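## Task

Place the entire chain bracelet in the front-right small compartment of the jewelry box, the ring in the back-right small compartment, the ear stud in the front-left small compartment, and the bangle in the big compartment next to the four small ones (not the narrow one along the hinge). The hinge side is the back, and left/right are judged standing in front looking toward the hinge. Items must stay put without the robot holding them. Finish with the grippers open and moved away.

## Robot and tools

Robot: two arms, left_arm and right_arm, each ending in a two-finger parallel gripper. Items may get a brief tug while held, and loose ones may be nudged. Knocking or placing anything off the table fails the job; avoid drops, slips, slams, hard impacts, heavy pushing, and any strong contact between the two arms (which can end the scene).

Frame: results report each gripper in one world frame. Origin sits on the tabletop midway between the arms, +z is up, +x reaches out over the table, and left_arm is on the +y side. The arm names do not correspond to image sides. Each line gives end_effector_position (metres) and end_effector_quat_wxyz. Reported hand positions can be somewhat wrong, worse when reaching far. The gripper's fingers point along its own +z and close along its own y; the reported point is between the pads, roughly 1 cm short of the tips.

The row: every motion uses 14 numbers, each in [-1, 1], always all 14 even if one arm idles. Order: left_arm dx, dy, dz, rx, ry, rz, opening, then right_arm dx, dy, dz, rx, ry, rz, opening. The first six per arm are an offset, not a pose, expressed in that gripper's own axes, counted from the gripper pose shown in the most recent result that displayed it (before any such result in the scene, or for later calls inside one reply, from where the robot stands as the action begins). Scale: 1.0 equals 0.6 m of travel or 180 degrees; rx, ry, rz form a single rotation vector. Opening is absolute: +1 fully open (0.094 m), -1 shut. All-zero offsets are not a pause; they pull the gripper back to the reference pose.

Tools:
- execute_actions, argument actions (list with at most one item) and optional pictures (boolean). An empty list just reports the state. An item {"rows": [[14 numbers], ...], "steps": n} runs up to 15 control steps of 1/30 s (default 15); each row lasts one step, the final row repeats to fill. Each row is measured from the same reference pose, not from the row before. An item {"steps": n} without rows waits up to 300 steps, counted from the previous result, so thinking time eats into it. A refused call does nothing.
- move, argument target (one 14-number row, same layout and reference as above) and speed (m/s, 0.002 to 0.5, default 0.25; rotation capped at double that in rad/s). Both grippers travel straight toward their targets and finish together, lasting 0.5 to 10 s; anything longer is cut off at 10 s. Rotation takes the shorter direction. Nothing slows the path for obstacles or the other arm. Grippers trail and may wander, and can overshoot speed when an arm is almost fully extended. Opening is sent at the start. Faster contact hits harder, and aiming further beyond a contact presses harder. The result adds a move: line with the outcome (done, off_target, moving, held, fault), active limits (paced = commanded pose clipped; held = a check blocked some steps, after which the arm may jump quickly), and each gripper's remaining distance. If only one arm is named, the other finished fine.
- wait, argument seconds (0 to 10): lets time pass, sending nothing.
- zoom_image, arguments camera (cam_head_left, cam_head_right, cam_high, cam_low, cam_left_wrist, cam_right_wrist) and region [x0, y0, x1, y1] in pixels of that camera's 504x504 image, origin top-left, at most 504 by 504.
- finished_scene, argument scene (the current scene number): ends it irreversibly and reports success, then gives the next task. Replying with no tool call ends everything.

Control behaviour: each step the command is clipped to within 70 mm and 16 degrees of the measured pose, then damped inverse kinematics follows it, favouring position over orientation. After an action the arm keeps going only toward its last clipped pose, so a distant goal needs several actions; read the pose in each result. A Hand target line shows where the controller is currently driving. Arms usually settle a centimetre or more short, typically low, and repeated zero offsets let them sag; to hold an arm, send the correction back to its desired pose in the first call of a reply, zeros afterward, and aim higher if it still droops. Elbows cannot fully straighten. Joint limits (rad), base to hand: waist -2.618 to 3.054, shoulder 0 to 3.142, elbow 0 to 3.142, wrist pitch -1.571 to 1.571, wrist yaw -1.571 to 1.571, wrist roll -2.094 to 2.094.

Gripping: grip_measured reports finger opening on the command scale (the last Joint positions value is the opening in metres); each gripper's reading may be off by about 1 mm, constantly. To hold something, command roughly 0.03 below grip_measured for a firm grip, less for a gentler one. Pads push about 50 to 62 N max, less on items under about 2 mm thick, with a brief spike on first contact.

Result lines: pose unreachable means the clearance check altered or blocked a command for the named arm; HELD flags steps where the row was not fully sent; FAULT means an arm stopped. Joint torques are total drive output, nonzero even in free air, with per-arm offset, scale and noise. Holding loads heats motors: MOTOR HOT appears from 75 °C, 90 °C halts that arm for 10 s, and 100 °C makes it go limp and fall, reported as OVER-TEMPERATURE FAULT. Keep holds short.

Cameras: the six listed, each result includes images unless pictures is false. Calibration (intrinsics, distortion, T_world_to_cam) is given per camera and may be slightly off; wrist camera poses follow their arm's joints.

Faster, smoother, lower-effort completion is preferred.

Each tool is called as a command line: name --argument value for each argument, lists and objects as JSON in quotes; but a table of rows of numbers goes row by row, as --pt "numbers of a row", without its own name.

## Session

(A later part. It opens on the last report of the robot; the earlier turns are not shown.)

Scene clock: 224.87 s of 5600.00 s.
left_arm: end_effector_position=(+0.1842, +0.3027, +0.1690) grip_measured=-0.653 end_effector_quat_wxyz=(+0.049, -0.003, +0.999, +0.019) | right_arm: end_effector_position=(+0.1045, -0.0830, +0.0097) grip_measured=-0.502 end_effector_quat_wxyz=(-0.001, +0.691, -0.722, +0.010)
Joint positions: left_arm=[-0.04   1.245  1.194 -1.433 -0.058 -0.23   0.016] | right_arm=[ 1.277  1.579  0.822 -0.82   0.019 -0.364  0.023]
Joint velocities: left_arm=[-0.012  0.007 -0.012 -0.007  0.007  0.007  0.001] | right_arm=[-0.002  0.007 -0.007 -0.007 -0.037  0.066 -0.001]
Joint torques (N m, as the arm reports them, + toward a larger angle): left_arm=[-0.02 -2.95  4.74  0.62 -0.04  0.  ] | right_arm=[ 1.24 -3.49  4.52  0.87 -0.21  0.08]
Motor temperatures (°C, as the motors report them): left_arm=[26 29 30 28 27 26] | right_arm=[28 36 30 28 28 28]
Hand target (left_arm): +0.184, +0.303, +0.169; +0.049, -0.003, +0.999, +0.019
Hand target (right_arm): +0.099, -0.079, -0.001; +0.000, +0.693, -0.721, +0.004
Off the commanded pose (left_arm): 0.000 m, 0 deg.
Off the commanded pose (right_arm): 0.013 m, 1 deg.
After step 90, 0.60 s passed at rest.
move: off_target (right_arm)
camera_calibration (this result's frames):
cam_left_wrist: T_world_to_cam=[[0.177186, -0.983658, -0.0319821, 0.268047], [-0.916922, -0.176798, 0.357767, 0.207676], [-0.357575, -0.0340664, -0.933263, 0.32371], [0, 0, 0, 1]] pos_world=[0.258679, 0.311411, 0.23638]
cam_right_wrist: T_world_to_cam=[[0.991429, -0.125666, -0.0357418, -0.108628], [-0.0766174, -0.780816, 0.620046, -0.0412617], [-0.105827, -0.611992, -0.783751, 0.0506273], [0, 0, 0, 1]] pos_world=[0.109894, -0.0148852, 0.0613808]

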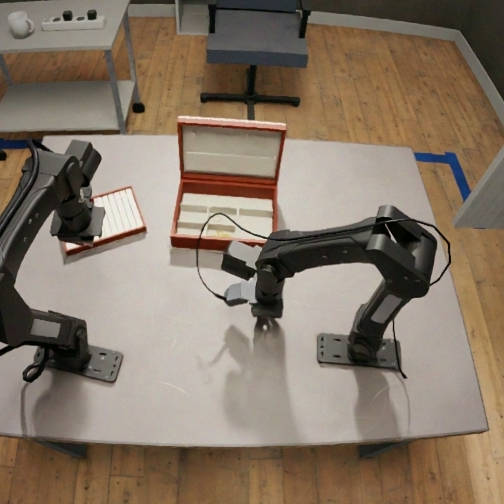

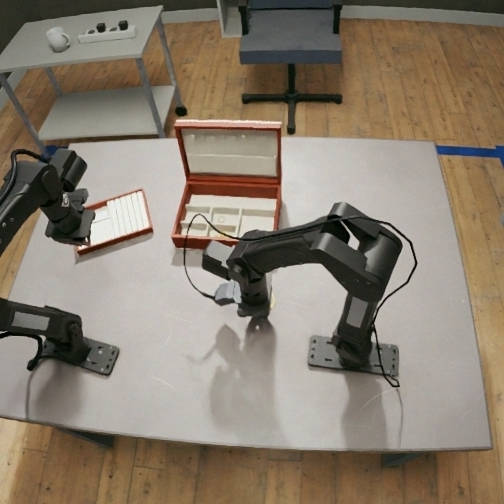

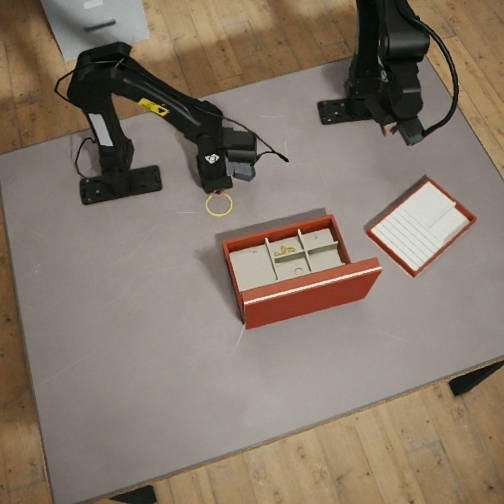

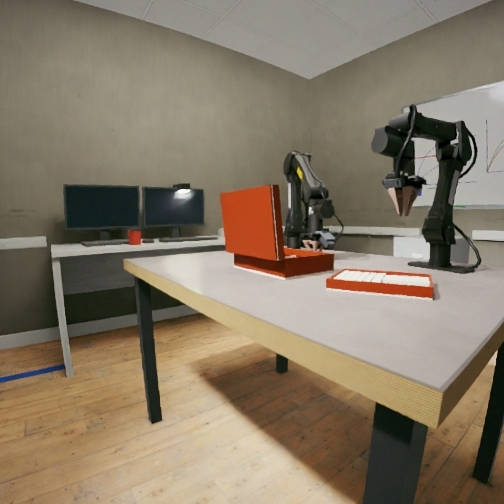

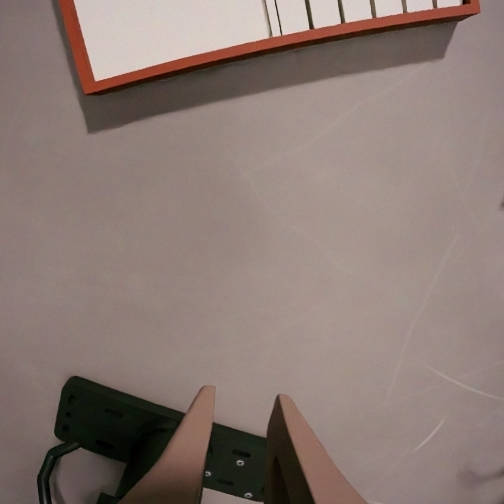

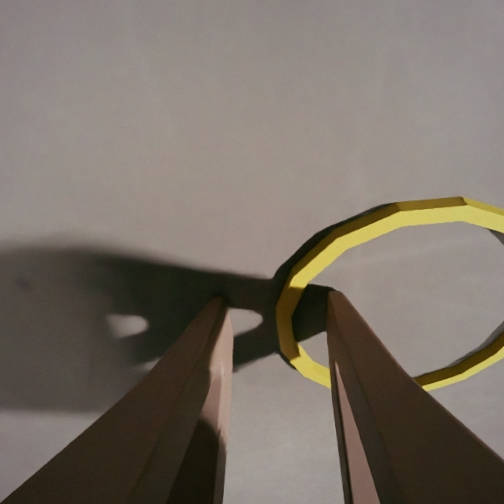

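execute_actions --actions '[{"rows":[[0,0,0,0,0,0,-0.65,0,0,0.025,0,0,0,-0.99]],"steps":15}]' --pictures false

move --target '[0,0,0,0,0,0,-0.65,-0.02,-0.1,-0.19,0,0,0,-0.99]' --speed 0.18

move --target '[0,0,0,0,0,0,-0.65,-0.03,-0.235,-0.01,0,0,0,-0.99]' --speed 0.18

Scene clock: 231.30 s of 5600.00 s.
left_arm: end_effector_position=(+0.1842, +0.3027, +0.1690) grip_measured=-0.653 end_effector_quat_wxyz=(+0.049, -0.003, +0.999, +0.019) | right_arm: end_effector_position=(+0.1028, -0.0816, +0.0092) grip_measured=-0.976 end_effector_quat_wxyz=(-0.000, +0.691, -0.723, +0.004)
Joint positions: left_arm=[-0.04   1.245  1.194 -1.433 -0.058 -0.23   0.016] | right_arm=[ 1.277  1.579  0.821 -0.815  0.007 -0.363  0.001]
Joint velocities: left_arm=[-0.012  0.002  0.007 -0.081 -0.037  0.095  0.001] | right_arm=[-0.012  0.002 -0.007 -0.022 -0.037  0.081  0.001]
Joint torques (N m, as the arm reports them, + toward a larger angle): left_arm=[-0.02 -2.94  4.74  0.62 -0.05  0.  ] | right_arm=[-0.18 -3.16  3.52  0.92  0.12 -0.02]
Motor temperatures (°C, as the motors report them): left_arm=[26 29 30 28 27 26] | right_arm=[28 35 30 28 28 28]
Hand target (left_arm): +0.184, +0.303, +0.169; +0.049, -0.003, +0.999, +0.019
Hand target (right_arm): +0.104, -0.084, -0.004; -0.001, +0.691, -0.722, +0.010
Off the commanded pose (left_arm): 0.000 m, 0 deg.
Off the commanded pose (right_arm): 0.015 m, 1 deg.
Steps of this call (steps 1 to 90: nothing new was sent; then 2.93 s passed at rest; steps 91 to 105: all 15 steps of this action). Readings (end_effector_position):
91: left_arm (+0.1842, +0.3027, +0.1690) | right_arm (+0.1038, -0.0828, +0.0094)
92: left_arm (+0.1842, +0.3027, +0.1690) | right_arm (+0.1025, -0.0822, +0.0092)
94: left_arm (+0.1842, +0.3027, +0.1690) | right_arm (+0.1028, -0.0816, +0.0092)
98: left_arm (+0.1842, +0.3027, +0.1690) | right_arm (+0.1028, -0.0816, +0.0092)
105: the state above

Scene clock: 232.93 s of 5600.00 s.
left_arm: end_effector_position=(+0.1842, +0.3027, +0.1690) grip_measured=-0.653 end_effector_quat_wxyz=(+0.049, -0.003, +0.999, +0.019) | right_arm: end_effector_position=(+0.1594, -0.0706, +0.1232) grip_measured=-0.976 end_effector_quat_wxyz=(-0.007, +0.692, -0.722, +0.002)
Joint positions: left_arm=[-0.04   1.245  1.194 -1.433 -0.058 -0.23   0.016] | right_arm=[ 1.104  1.579  1.295 -1.274  0.007 -0.539  0.001]
Joint velocities: left_arm=[ 0.002  0.012  0.002 -0.051  0.022  0.037 -0.001] | right_arm=[ 0.007 -0.002 -0.002 -0.022  0.007  0.007 -0.   ]
Joint torques (N m, as the arm reports them, + toward a larger angle): left_arm=[-0.01 -2.95  4.73  0.62 -0.05  0.  ] | right_arm=[-0.93 -5.11  8.    0.22 -0.03 -0.07]
Motor temperatures (°C, as the motors report them): left_arm=[26 29 30 28 27 26] | right_arm=[28 35 30 28 28 28]
Hand target (left_arm): +0.184, +0.303, +0.169; +0.049, -0.003, +0.999, +0.019
Hand target (right_arm): +0.162, -0.072, +0.124; +0.000, +0.691, -0.723, +0.003
Off the commanded pose (left_arm): 0.000 m, 0 deg.
Off the commanded pose (right_arm): 0.003 m, 1 deg.
move: done
camera_calibration (this result's frames):
cam_left_wrist: T_world_to_cam=[[0.177186, -0.983658, -0.0319821, 0.268047], [-0.916922, -0.176798, 0.357767, 0.207676], [-0.357575, -0.0340664, -0.933263, 0.32371], [0, 0, 0, 1]] pos_world=[0.258679, 0.311411, 0.23638]
cam_right_wrist: T_world_to_cam=[[0.991634, -0.122589, -0.0404131, -0.156726], [-0.0734508, -0.793367, 0.604296, -0.0971599], [-0.106142, -0.596272, -0.795734, 0.155647], [0, 0, 0, 1]] pos_world=[0.164799, -0.00348854, 0.176233]

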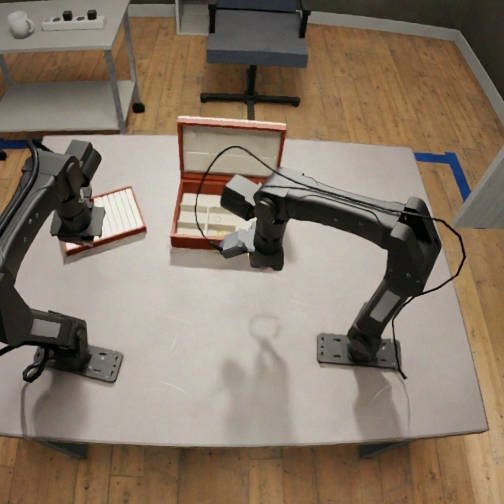

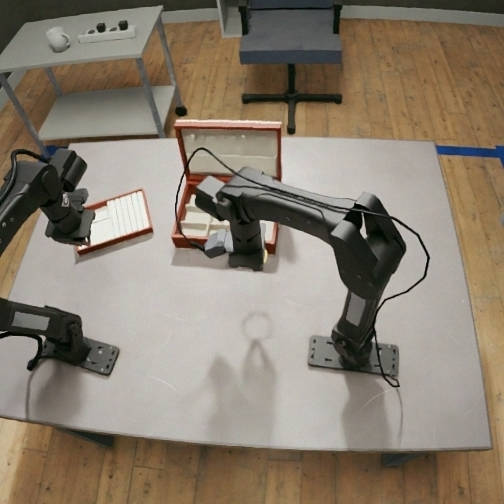

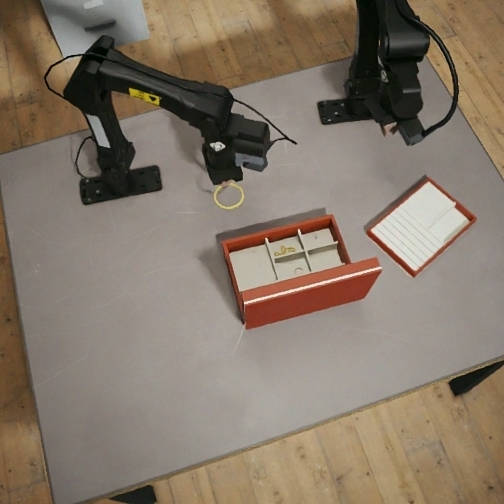

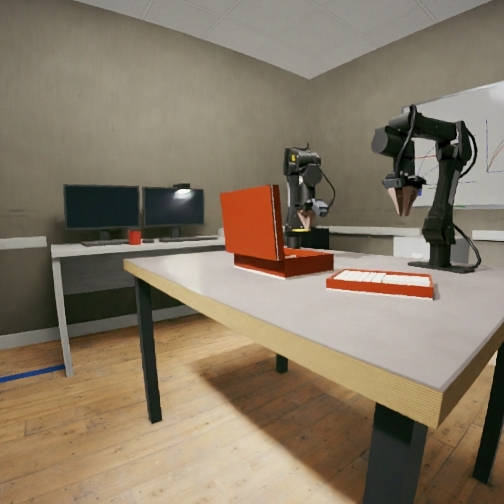

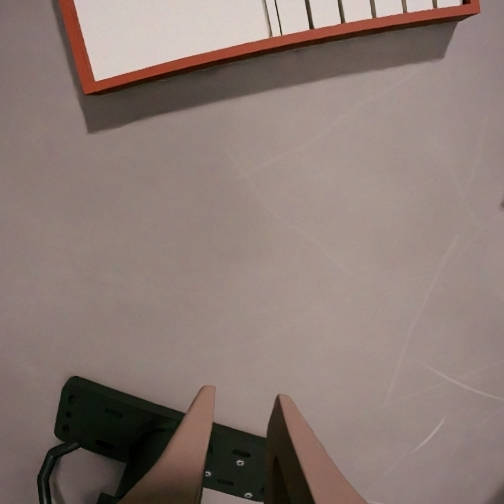

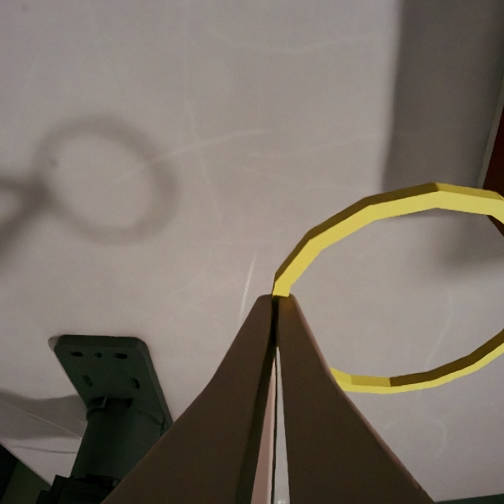

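Scene clock: 234.33 s of 5600.00 s.
left_arm: end_effector_position=(+0.1842, +0.3027, +0.1690) grip_measured=-0.653 end_effector_quat_wxyz=(+0.049, -0.003, +0.999, +0.019) | right_arm: end_effector_position=(+0.2989, -0.0568, +0.1295) grip_measured=-0.976 end_effector_quat_wxyz=(-0.009, +0.691, -0.723, +0.004)
Joint positions: left_arm=[-0.04   1.245  1.194 -1.433 -0.058 -0.23   0.016] | right_arm=[ 0.813  1.98   1.807 -1.379  0.006 -0.827  0.001]
Joint velocities: left_arm=[ 0.002  0.002 -0.002 -0.066 -0.051 -0.066 -0.001] | right_arm=[-0.007  0.022 -0.002 -0.081  0.007 -0.037  0.001]
Joint torques (N m, as the arm reports them, + toward a larger angle): left_arm=[-0.03 -2.95  4.74  0.62 -0.05  0.  ] | right_arm=[-0.59 -9.66  8.67  0.19 -0.16 -0.02]
Motor temperatures (°C, as the motors report them): left_arm=[26 29 30 28 27 26] | right_arm=[28 35 30 28 28 28]
Hand target (left_arm): +0.184, +0.303, +0.169; +0.049, -0.003, +0.999, +0.019
Hand target (right_arm): +0.300, -0.057, +0.132; -0.007, +0.692, -0.722, +0.000
Off the commanded pose (left_arm): 0.000 m, 0 deg.
Off the commanded pose (right_arm): 0.003 m, 0 deg.
move: done
camera_calibration (this result's frames):
cam_left_wrist: T_world_to_cam=[[0.177186, -0.983658, -0.0319821, 0.268047], [-0.916922, -0.176798, 0.357767, 0.207676], [-0.357575, -0.0340664, -0.933263, 0.32371], [0, 0, 0, 1]] pos_world=[0.258679, 0.311411, 0.23638]
cam_right_wrist: T_world_to_cam=[[0.991475, -0.125641, -0.0345223, -0.294007], [-0.0795104, -0.793298, 0.603619, -0.0779237], [-0.103226, -0.595728, -0.796525, 0.182939], [0, 0, 0, 1]] pos_world=[0.304189, 0.0102258, 0.182602]

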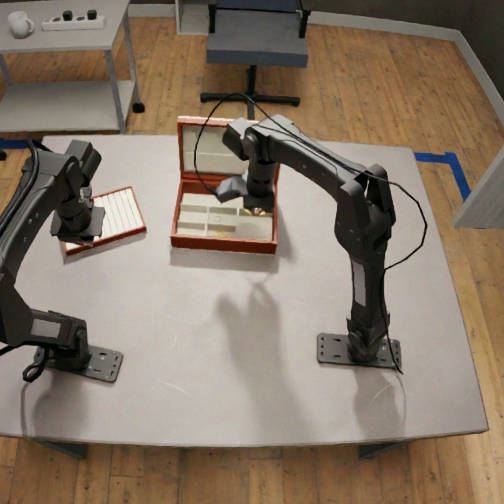

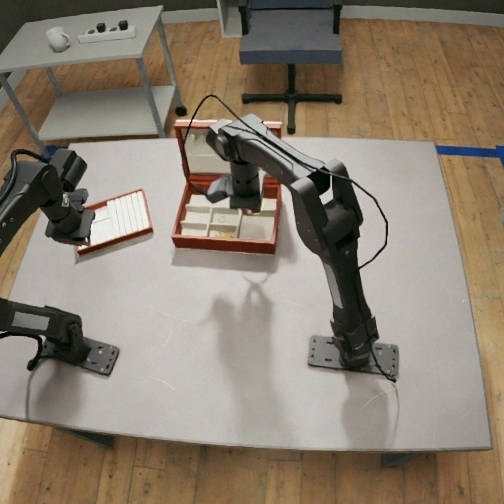

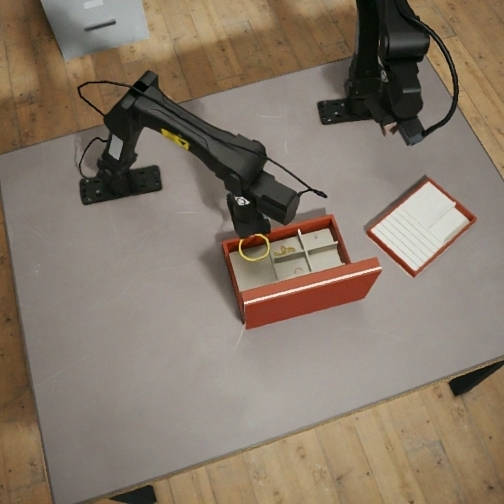

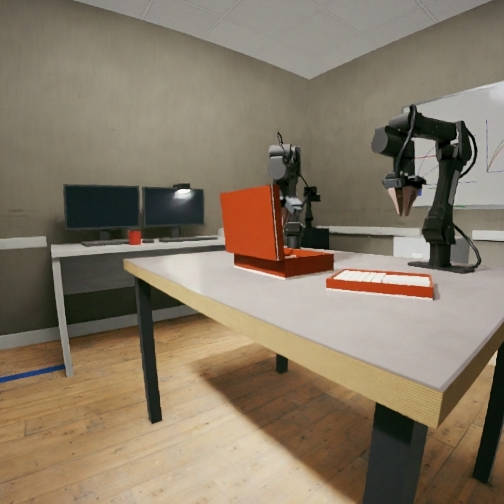

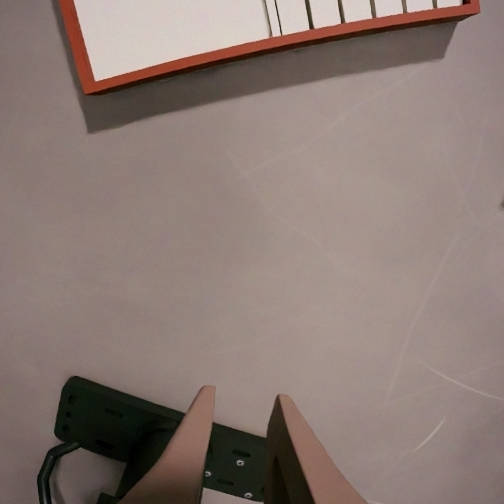

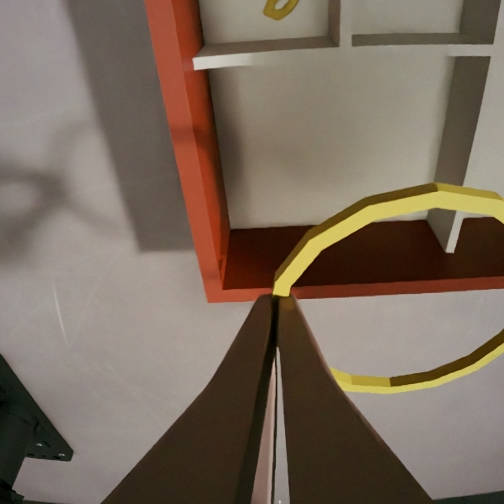

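move --target '[0,0,0,0,0,0,-0.65,0.012,0.004,0.17,0,0,0,-0.99]' --speed 0.07

Scene clock: 239.80 s of 5600.00 s.
left_arm: end_effector_position=(+0.1842, +0.3027, +0.1690) grip_measured=-0.653 end_effector_quat_wxyz=(+0.049, -0.003, +0.999, +0.019) | right_arm: end_effector_position=(+0.2964, -0.0589, +0.0326) grip_measured=-0.976 end_effector_quat_wxyz=(-0.012, +0.692, -0.721, +0.004)
Joint positions: left_arm=[-0.04   1.245  1.194 -1.433 -0.058 -0.23   0.016] | right_arm=[ 0.813  2.009  1.46  -0.998  0.006 -0.83   0.001]
Joint velocities: left_arm=[ 0.007 -0.002  0.002 -0.051 -0.11  -0.037 -0.001] | right_arm=[-0.002 -0.027 -0.022  0.081  0.007 -0.022  0.   ]
Joint torques (N m, as the arm reports them, + toward a larger angle): left_arm=[-0.03 -2.95  4.74  0.62 -0.05  0.  ] | right_arm=[-0.88 -9.92  5.94  0.54 -0.05 -0.04]
Motor temperatures (°C, as the motors report them): left_arm=[26 29 30 28 27 26] | right_arm=[28 36 30 28 28 28]
Hand target (left_arm): +0.184, +0.303, +0.169; +0.049, -0.003, +0.999, +0.019
Hand target (right_arm): +0.299, -0.062, +0.027; -0.009, +0.691, -0.723, +0.004
Off the commanded pose (left_arm): 0.000 m, 0 deg.
Off the commanded pose (right_arm): 0.007 m, 0 deg.
After step 90, 0.50 s passed at rest.
move: done
camera_calibration (this result's frames):
cam_left_wrist: T_world_to_cam=[[0.177186, -0.983658, -0.0319821, 0.268047], [-0.916922, -0.176798, 0.357767, 0.207676], [-0.357575, -0.0340664, -0.933263, 0.32371], [0, 0, 0, 1]] pos_world=[0.258679, 0.311411, 0.23638]
cam_right_wrist: T_world_to_cam=[[0.992007, -0.12215, -0.0316337, -0.295196], [-0.078737, -0.795155, 0.601272, -0.0215567], [-0.098599, -0.593976, -0.798418, 0.103051], [0, 0, 0, 1]] pos_world=[0.3013, 0.00801075, 0.085901]

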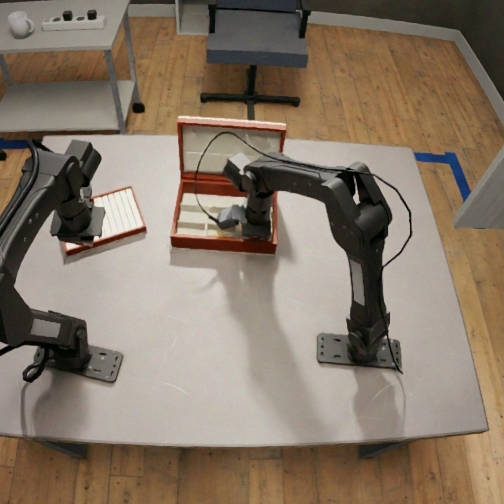

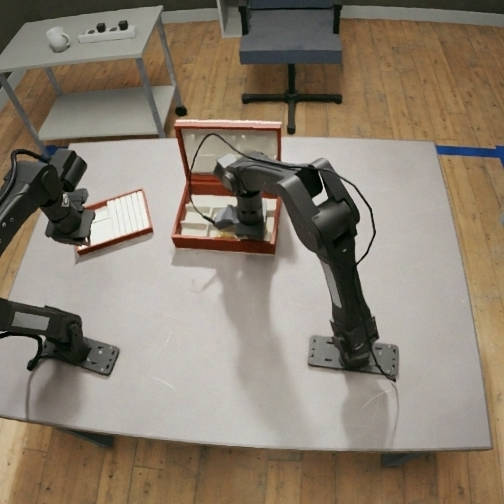

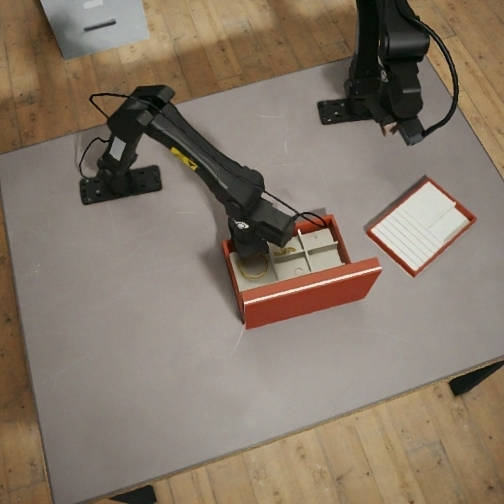

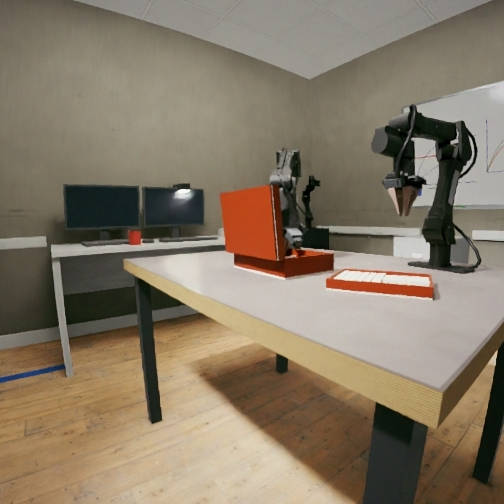

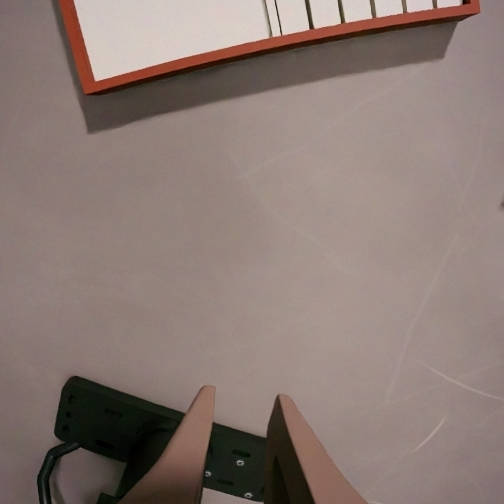

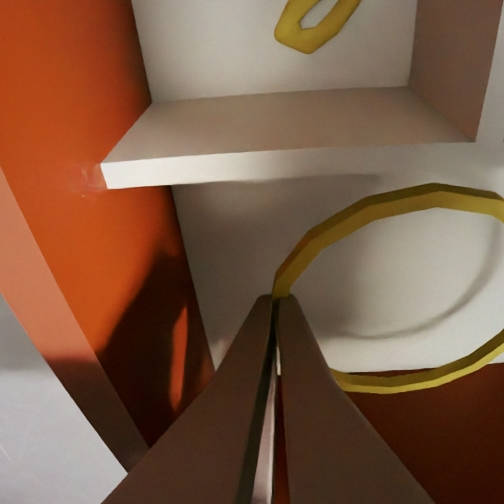

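execute_actions --actions '[{"rows":[[0,0,0,0,0,0,-0.65,0,0,0,0,0,0,-0.8]],"steps":10}]' --pictures false

move --target '[0,0,0,0,0,0,-0.65,0,0,-0.15,0,0,0,-0.8]' --speed 0.15

move --target '[0,0,0,0,0,0,-0.65,0.36,0.17,-0.05,0,0,0,-0.8]'

zoom_image --camera "cam_high" --region '[210,190,390,340]'

Scene clock: 245.27 s of 5600.00 s.
left_arm: end_effector_position=(+0.1842, +0.3027, +0.1690) grip_measured=-0.653 end_effector_quat_wxyz=(+0.049, -0.003, +0.999, +0.019) | right_arm: end_effector_position=(+0.2967, -0.0587, +0.0326) grip_measured=-0.802 end_effector_quat_wxyz=(-0.012, +0.692, -0.721, +0.004)
Joint positions: left_arm=[-0.04   1.245  1.194 -1.433 -0.058 -0.23   0.016] | right_arm=[ 0.813  2.009  1.46  -0.997  0.006 -0.83   0.009]
Joint velocities: left_arm=[ 0.002 -0.017 -0.012  0.022  0.022 -0.007  0.   ] | right_arm=[-0.007 -0.022 -0.007 -0.051 -0.022 -0.022  0.   ]
Joint torques (N m, as the arm reports them, + toward a larger angle): left_arm=[-0.03 -2.95  4.74  0.63 -0.04  0.  ] | right_arm=[ -0.07 -10.34   6.64   0.38   0.     0.  ]
Motor temperatures (°C, as the motors report them): left_arm=[26 29 30 28 27 26] | right_arm=[28 36 30 28 28 28]
Hand target (left_arm): +0.184, +0.303, +0.169; +0.049, -0.003, +0.999, +0.019
Hand target (right_arm): +0.296, -0.059, +0.033; -0.012, +0.692, -0.722, +0.004
Off the commanded pose (left_arm): 0.000 m, 0 deg.
Off the commanded pose (right_arm): 0.000 m, 0 deg.
Steps of this call (steps 1 to 90: nothing new was sent; then 2.13 s passed at rest; steps 91 to 100: all 10 steps of this action). Readings (end_effector_position):
91: left_arm (+0.1842, +0.3027, +0.1690) | right_arm (+0.2967, -0.0587, +0.0326)
92: left_arm (+0.1842, +0.3027, +0.1690) | right_arm (+0.2967, -0.0587, +0.0326)
94: left_arm (+0.1842, +0.3027, +0.1690) | right_arm (+0.2967, -0.0587, +0.0326)
98: left_arm (+0.1842, +0.3027, +0.1690) | right_arm (+0.2967, -0.0587, +0.0326)
100: the state above

Scene clock: 246.73 s of 5600.00 s.
left_arm: end_effector_position=(+0.1842, +0.3027, +0.1690) grip_measured=-0.653 end_effector_quat_wxyz=(+0.049, -0.003, +0.999, +0.019) | right_arm: end_effector_position=(+0.2943, -0.0607, +0.1138) grip_measured=-0.802 end_effector_quat_wxyz=(-0.007, +0.692, -0.722, +0.004)
Joint positions: left_arm=[-0.04   1.245  1.194 -1.433 -0.058 -0.23   0.016] | right_arm=[ 0.813  1.958  1.715 -1.313  0.006 -0.83   0.009]
Joint velocities: left_arm=[ 0.007 -0.002 -0.002  0.11   0.007  0.037 -0.   ] | right_arm=[-0.007  0.002 -0.007 -0.022  0.022 -0.125 -0.001]
Joint torques (N m, as the arm reports them, + toward a larger angle): left_arm=[-0.03 -2.95  4.74  0.62 -0.05  0.  ] | right_arm=[  0.05 -11.01   8.24   0.24  -0.01  -0.04]
Motor temperatures (°C, as the motors report them): left_arm=[26 29 30 28 27 26] | right_arm=[28 37 30 27 28 28]
Hand target (left_arm): +0.184, +0.303, +0.169; +0.049, -0.003, +0.999, +0.019
Hand target (right_arm): +0.294, -0.061, +0.122; -0.012, +0.692, -0.721, +0.004
Off the commanded pose (left_arm): 0.000 m, 0 deg.
Off the commanded pose (right_arm): 0.009 m, 1 deg.
move: done
camera_calibration (this result's frames):
cam_left_wrist: T_world_to_cam=[[0.177186, -0.983658, -0.0319821, 0.268047], [-0.916922, -0.176798, 0.357767, 0.207676], [-0.357575, -0.0340664, -0.933263, 0.32371], [0, 0, 0, 1]] pos_world=[0.258679, 0.311411, 0.23638]
cam_right_wrist: T_world_to_cam=[[0.991753, -0.122364, -0.0381206, -0.289926], [-0.0743298, -0.791447, 0.606702, -0.073677], [-0.104409, -0.598865, -0.794015, 0.167527], [0, 0, 0, 1]] pos_world=[0.29955, 0.00653804, 0.166667]

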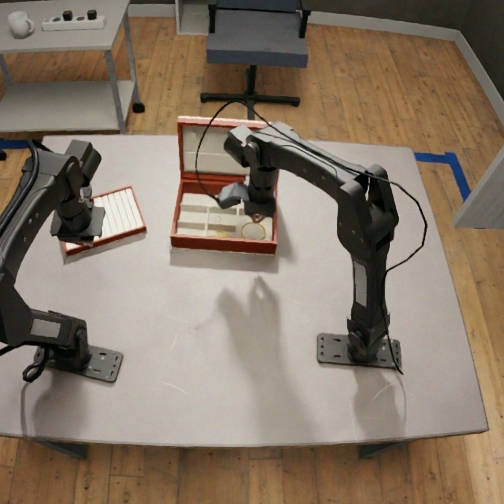

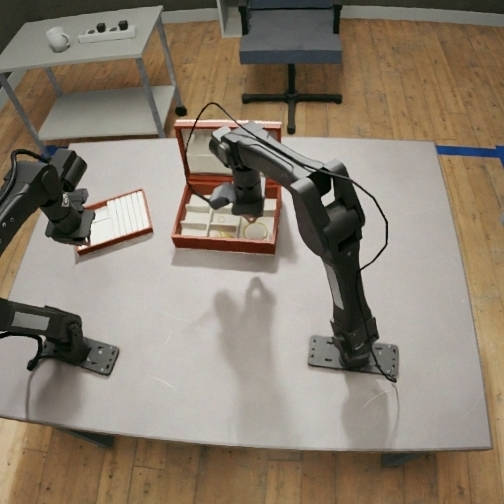

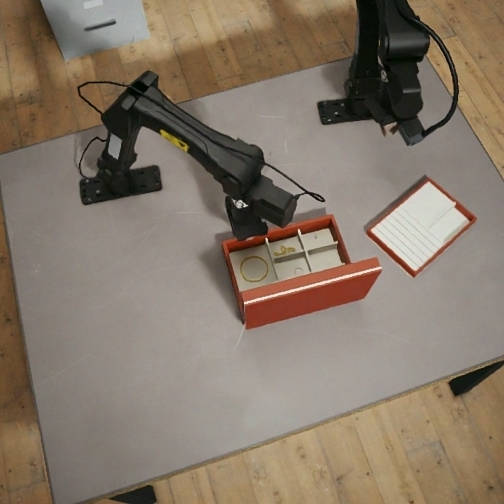

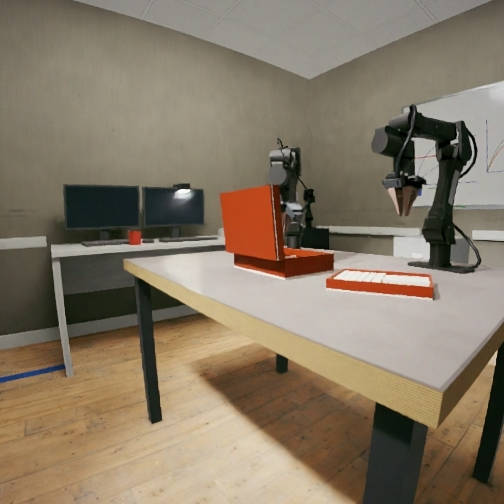

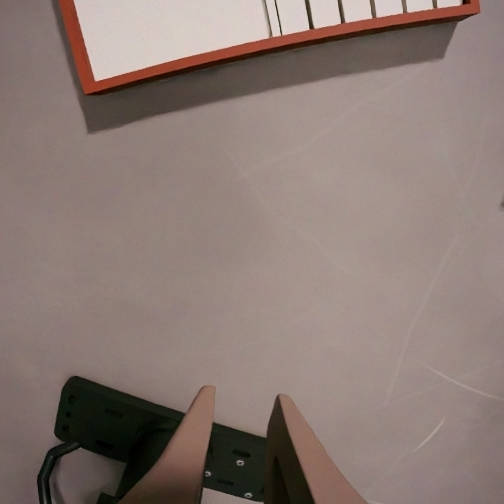

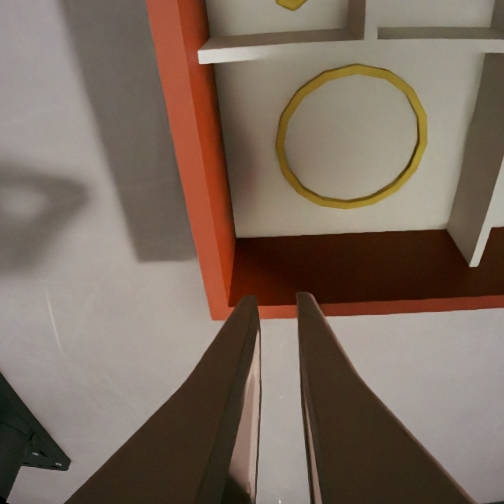

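Scene clock: 248.40 s of 5600.00 s.
left_arm: end_effector_position=(+0.1842, +0.3027, +0.1690) grip_measured=-0.653 end_effector_quat_wxyz=(+0.049, -0.003, +0.999, +0.019) | right_arm: end_effector_position=(+0.1925, -0.2713, +0.1394) grip_measured=-0.802 end_effector_quat_wxyz=(-0.009, +0.694, -0.720, +0.010)
Joint positions: left_arm=[-0.04   1.245  1.194 -1.433 -0.058 -0.23   0.016] | right_arm=[ 0.28   1.224  1.066 -1.387  0.006 -1.368  0.009]
Joint velocities: left_arm=[-0.017  0.002 -0.002  0.007 -0.037  0.007  0.001] | right_arm=[-0.012  0.012 -0.012 -0.007 -0.037 -0.022 -0.001]
Joint torques (N m, as the arm reports them, + toward a larger angle): left_arm=[-0.02 -2.94  4.74  0.62 -0.04  0.  ] | right_arm=[-0.97 -3.85  5.75  0.16 -0.22 -0.05]
Motor temperatures (°C, as the motors report them): left_arm=[26 29 30 28 27 26] | right_arm=[28 36 30 27 28 28]
Hand target (left_arm): +0.184, +0.303, +0.169; +0.049, -0.003, +0.999, +0.019
Hand target (right_arm): +0.185, -0.273, +0.139; -0.007, +0.692, -0.721, +0.000
Off the commanded pose (left_arm): 0.000 m, 0 deg.
Off the commanded pose (right_arm): 0.010 m, 1 deg.
move: done
camera_calibration (this result's frames):
cam_left_wrist: T_world_to_cam=[[0.177186, -0.983658, -0.0319821, 0.268047], [-0.916922, -0.176798, 0.357767, 0.207676], [-0.357575, -0.0340664, -0.933263, 0.32371], [0, 0, 0, 1]] pos_world=[0.258679, 0.311411, 0.23638]
cam_right_wrist: T_world_to_cam=[[0.992648, -0.118502, -0.0246296, -0.21481], [-0.0789339, -0.788086, 0.610484, -0.262125], [-0.0917536, -0.604052, -0.791646, 0.046968], [0, 0, 0, 1]] pos_world=[0.19685, -0.203661, 0.191914]

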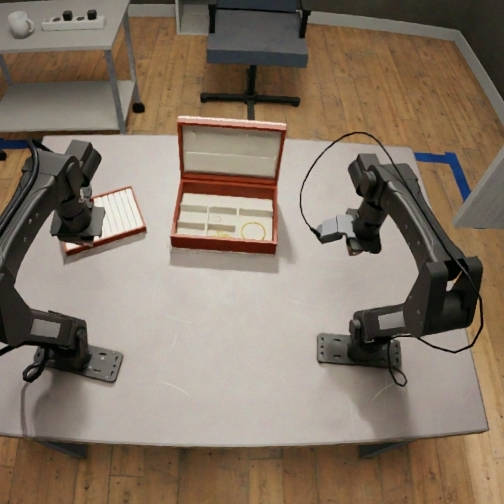

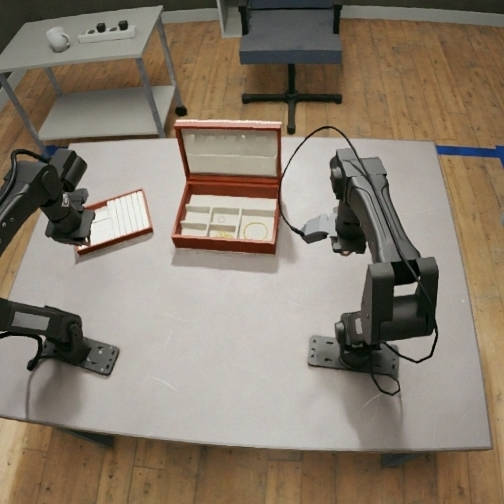

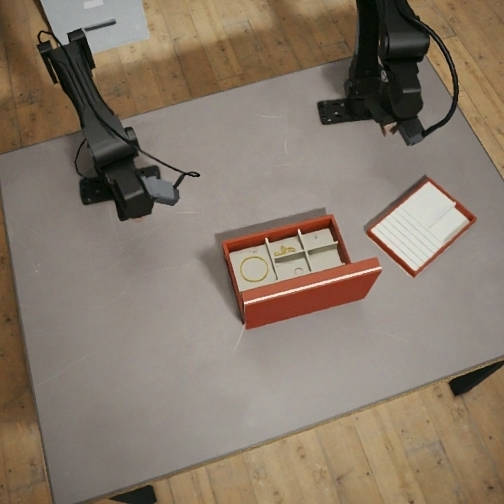

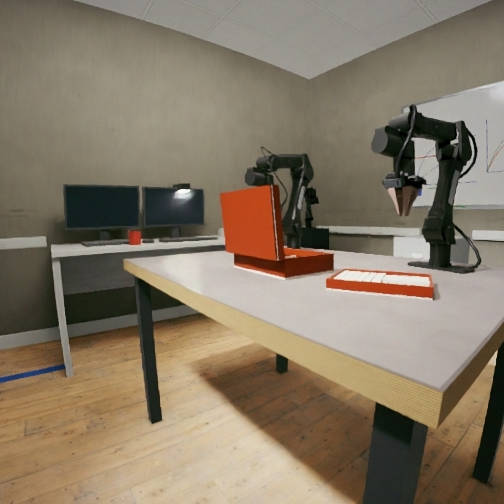

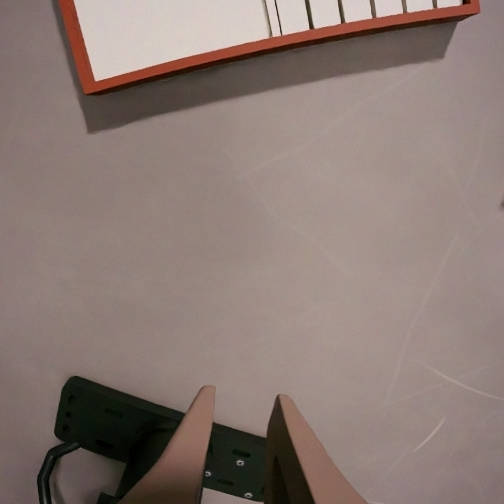

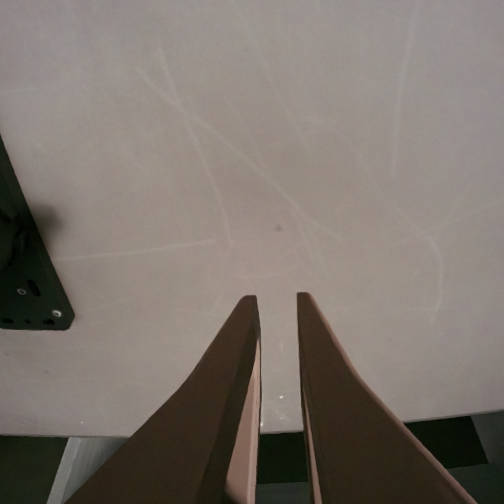

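Region (210, 190, 390, 340) of cam_high's 504x504 image, scaled by 2.800, with more detail than that image has.

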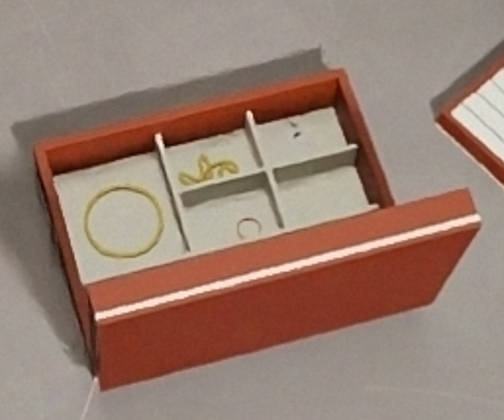

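finished_scene --scene 2

The scene is finished: the task was done.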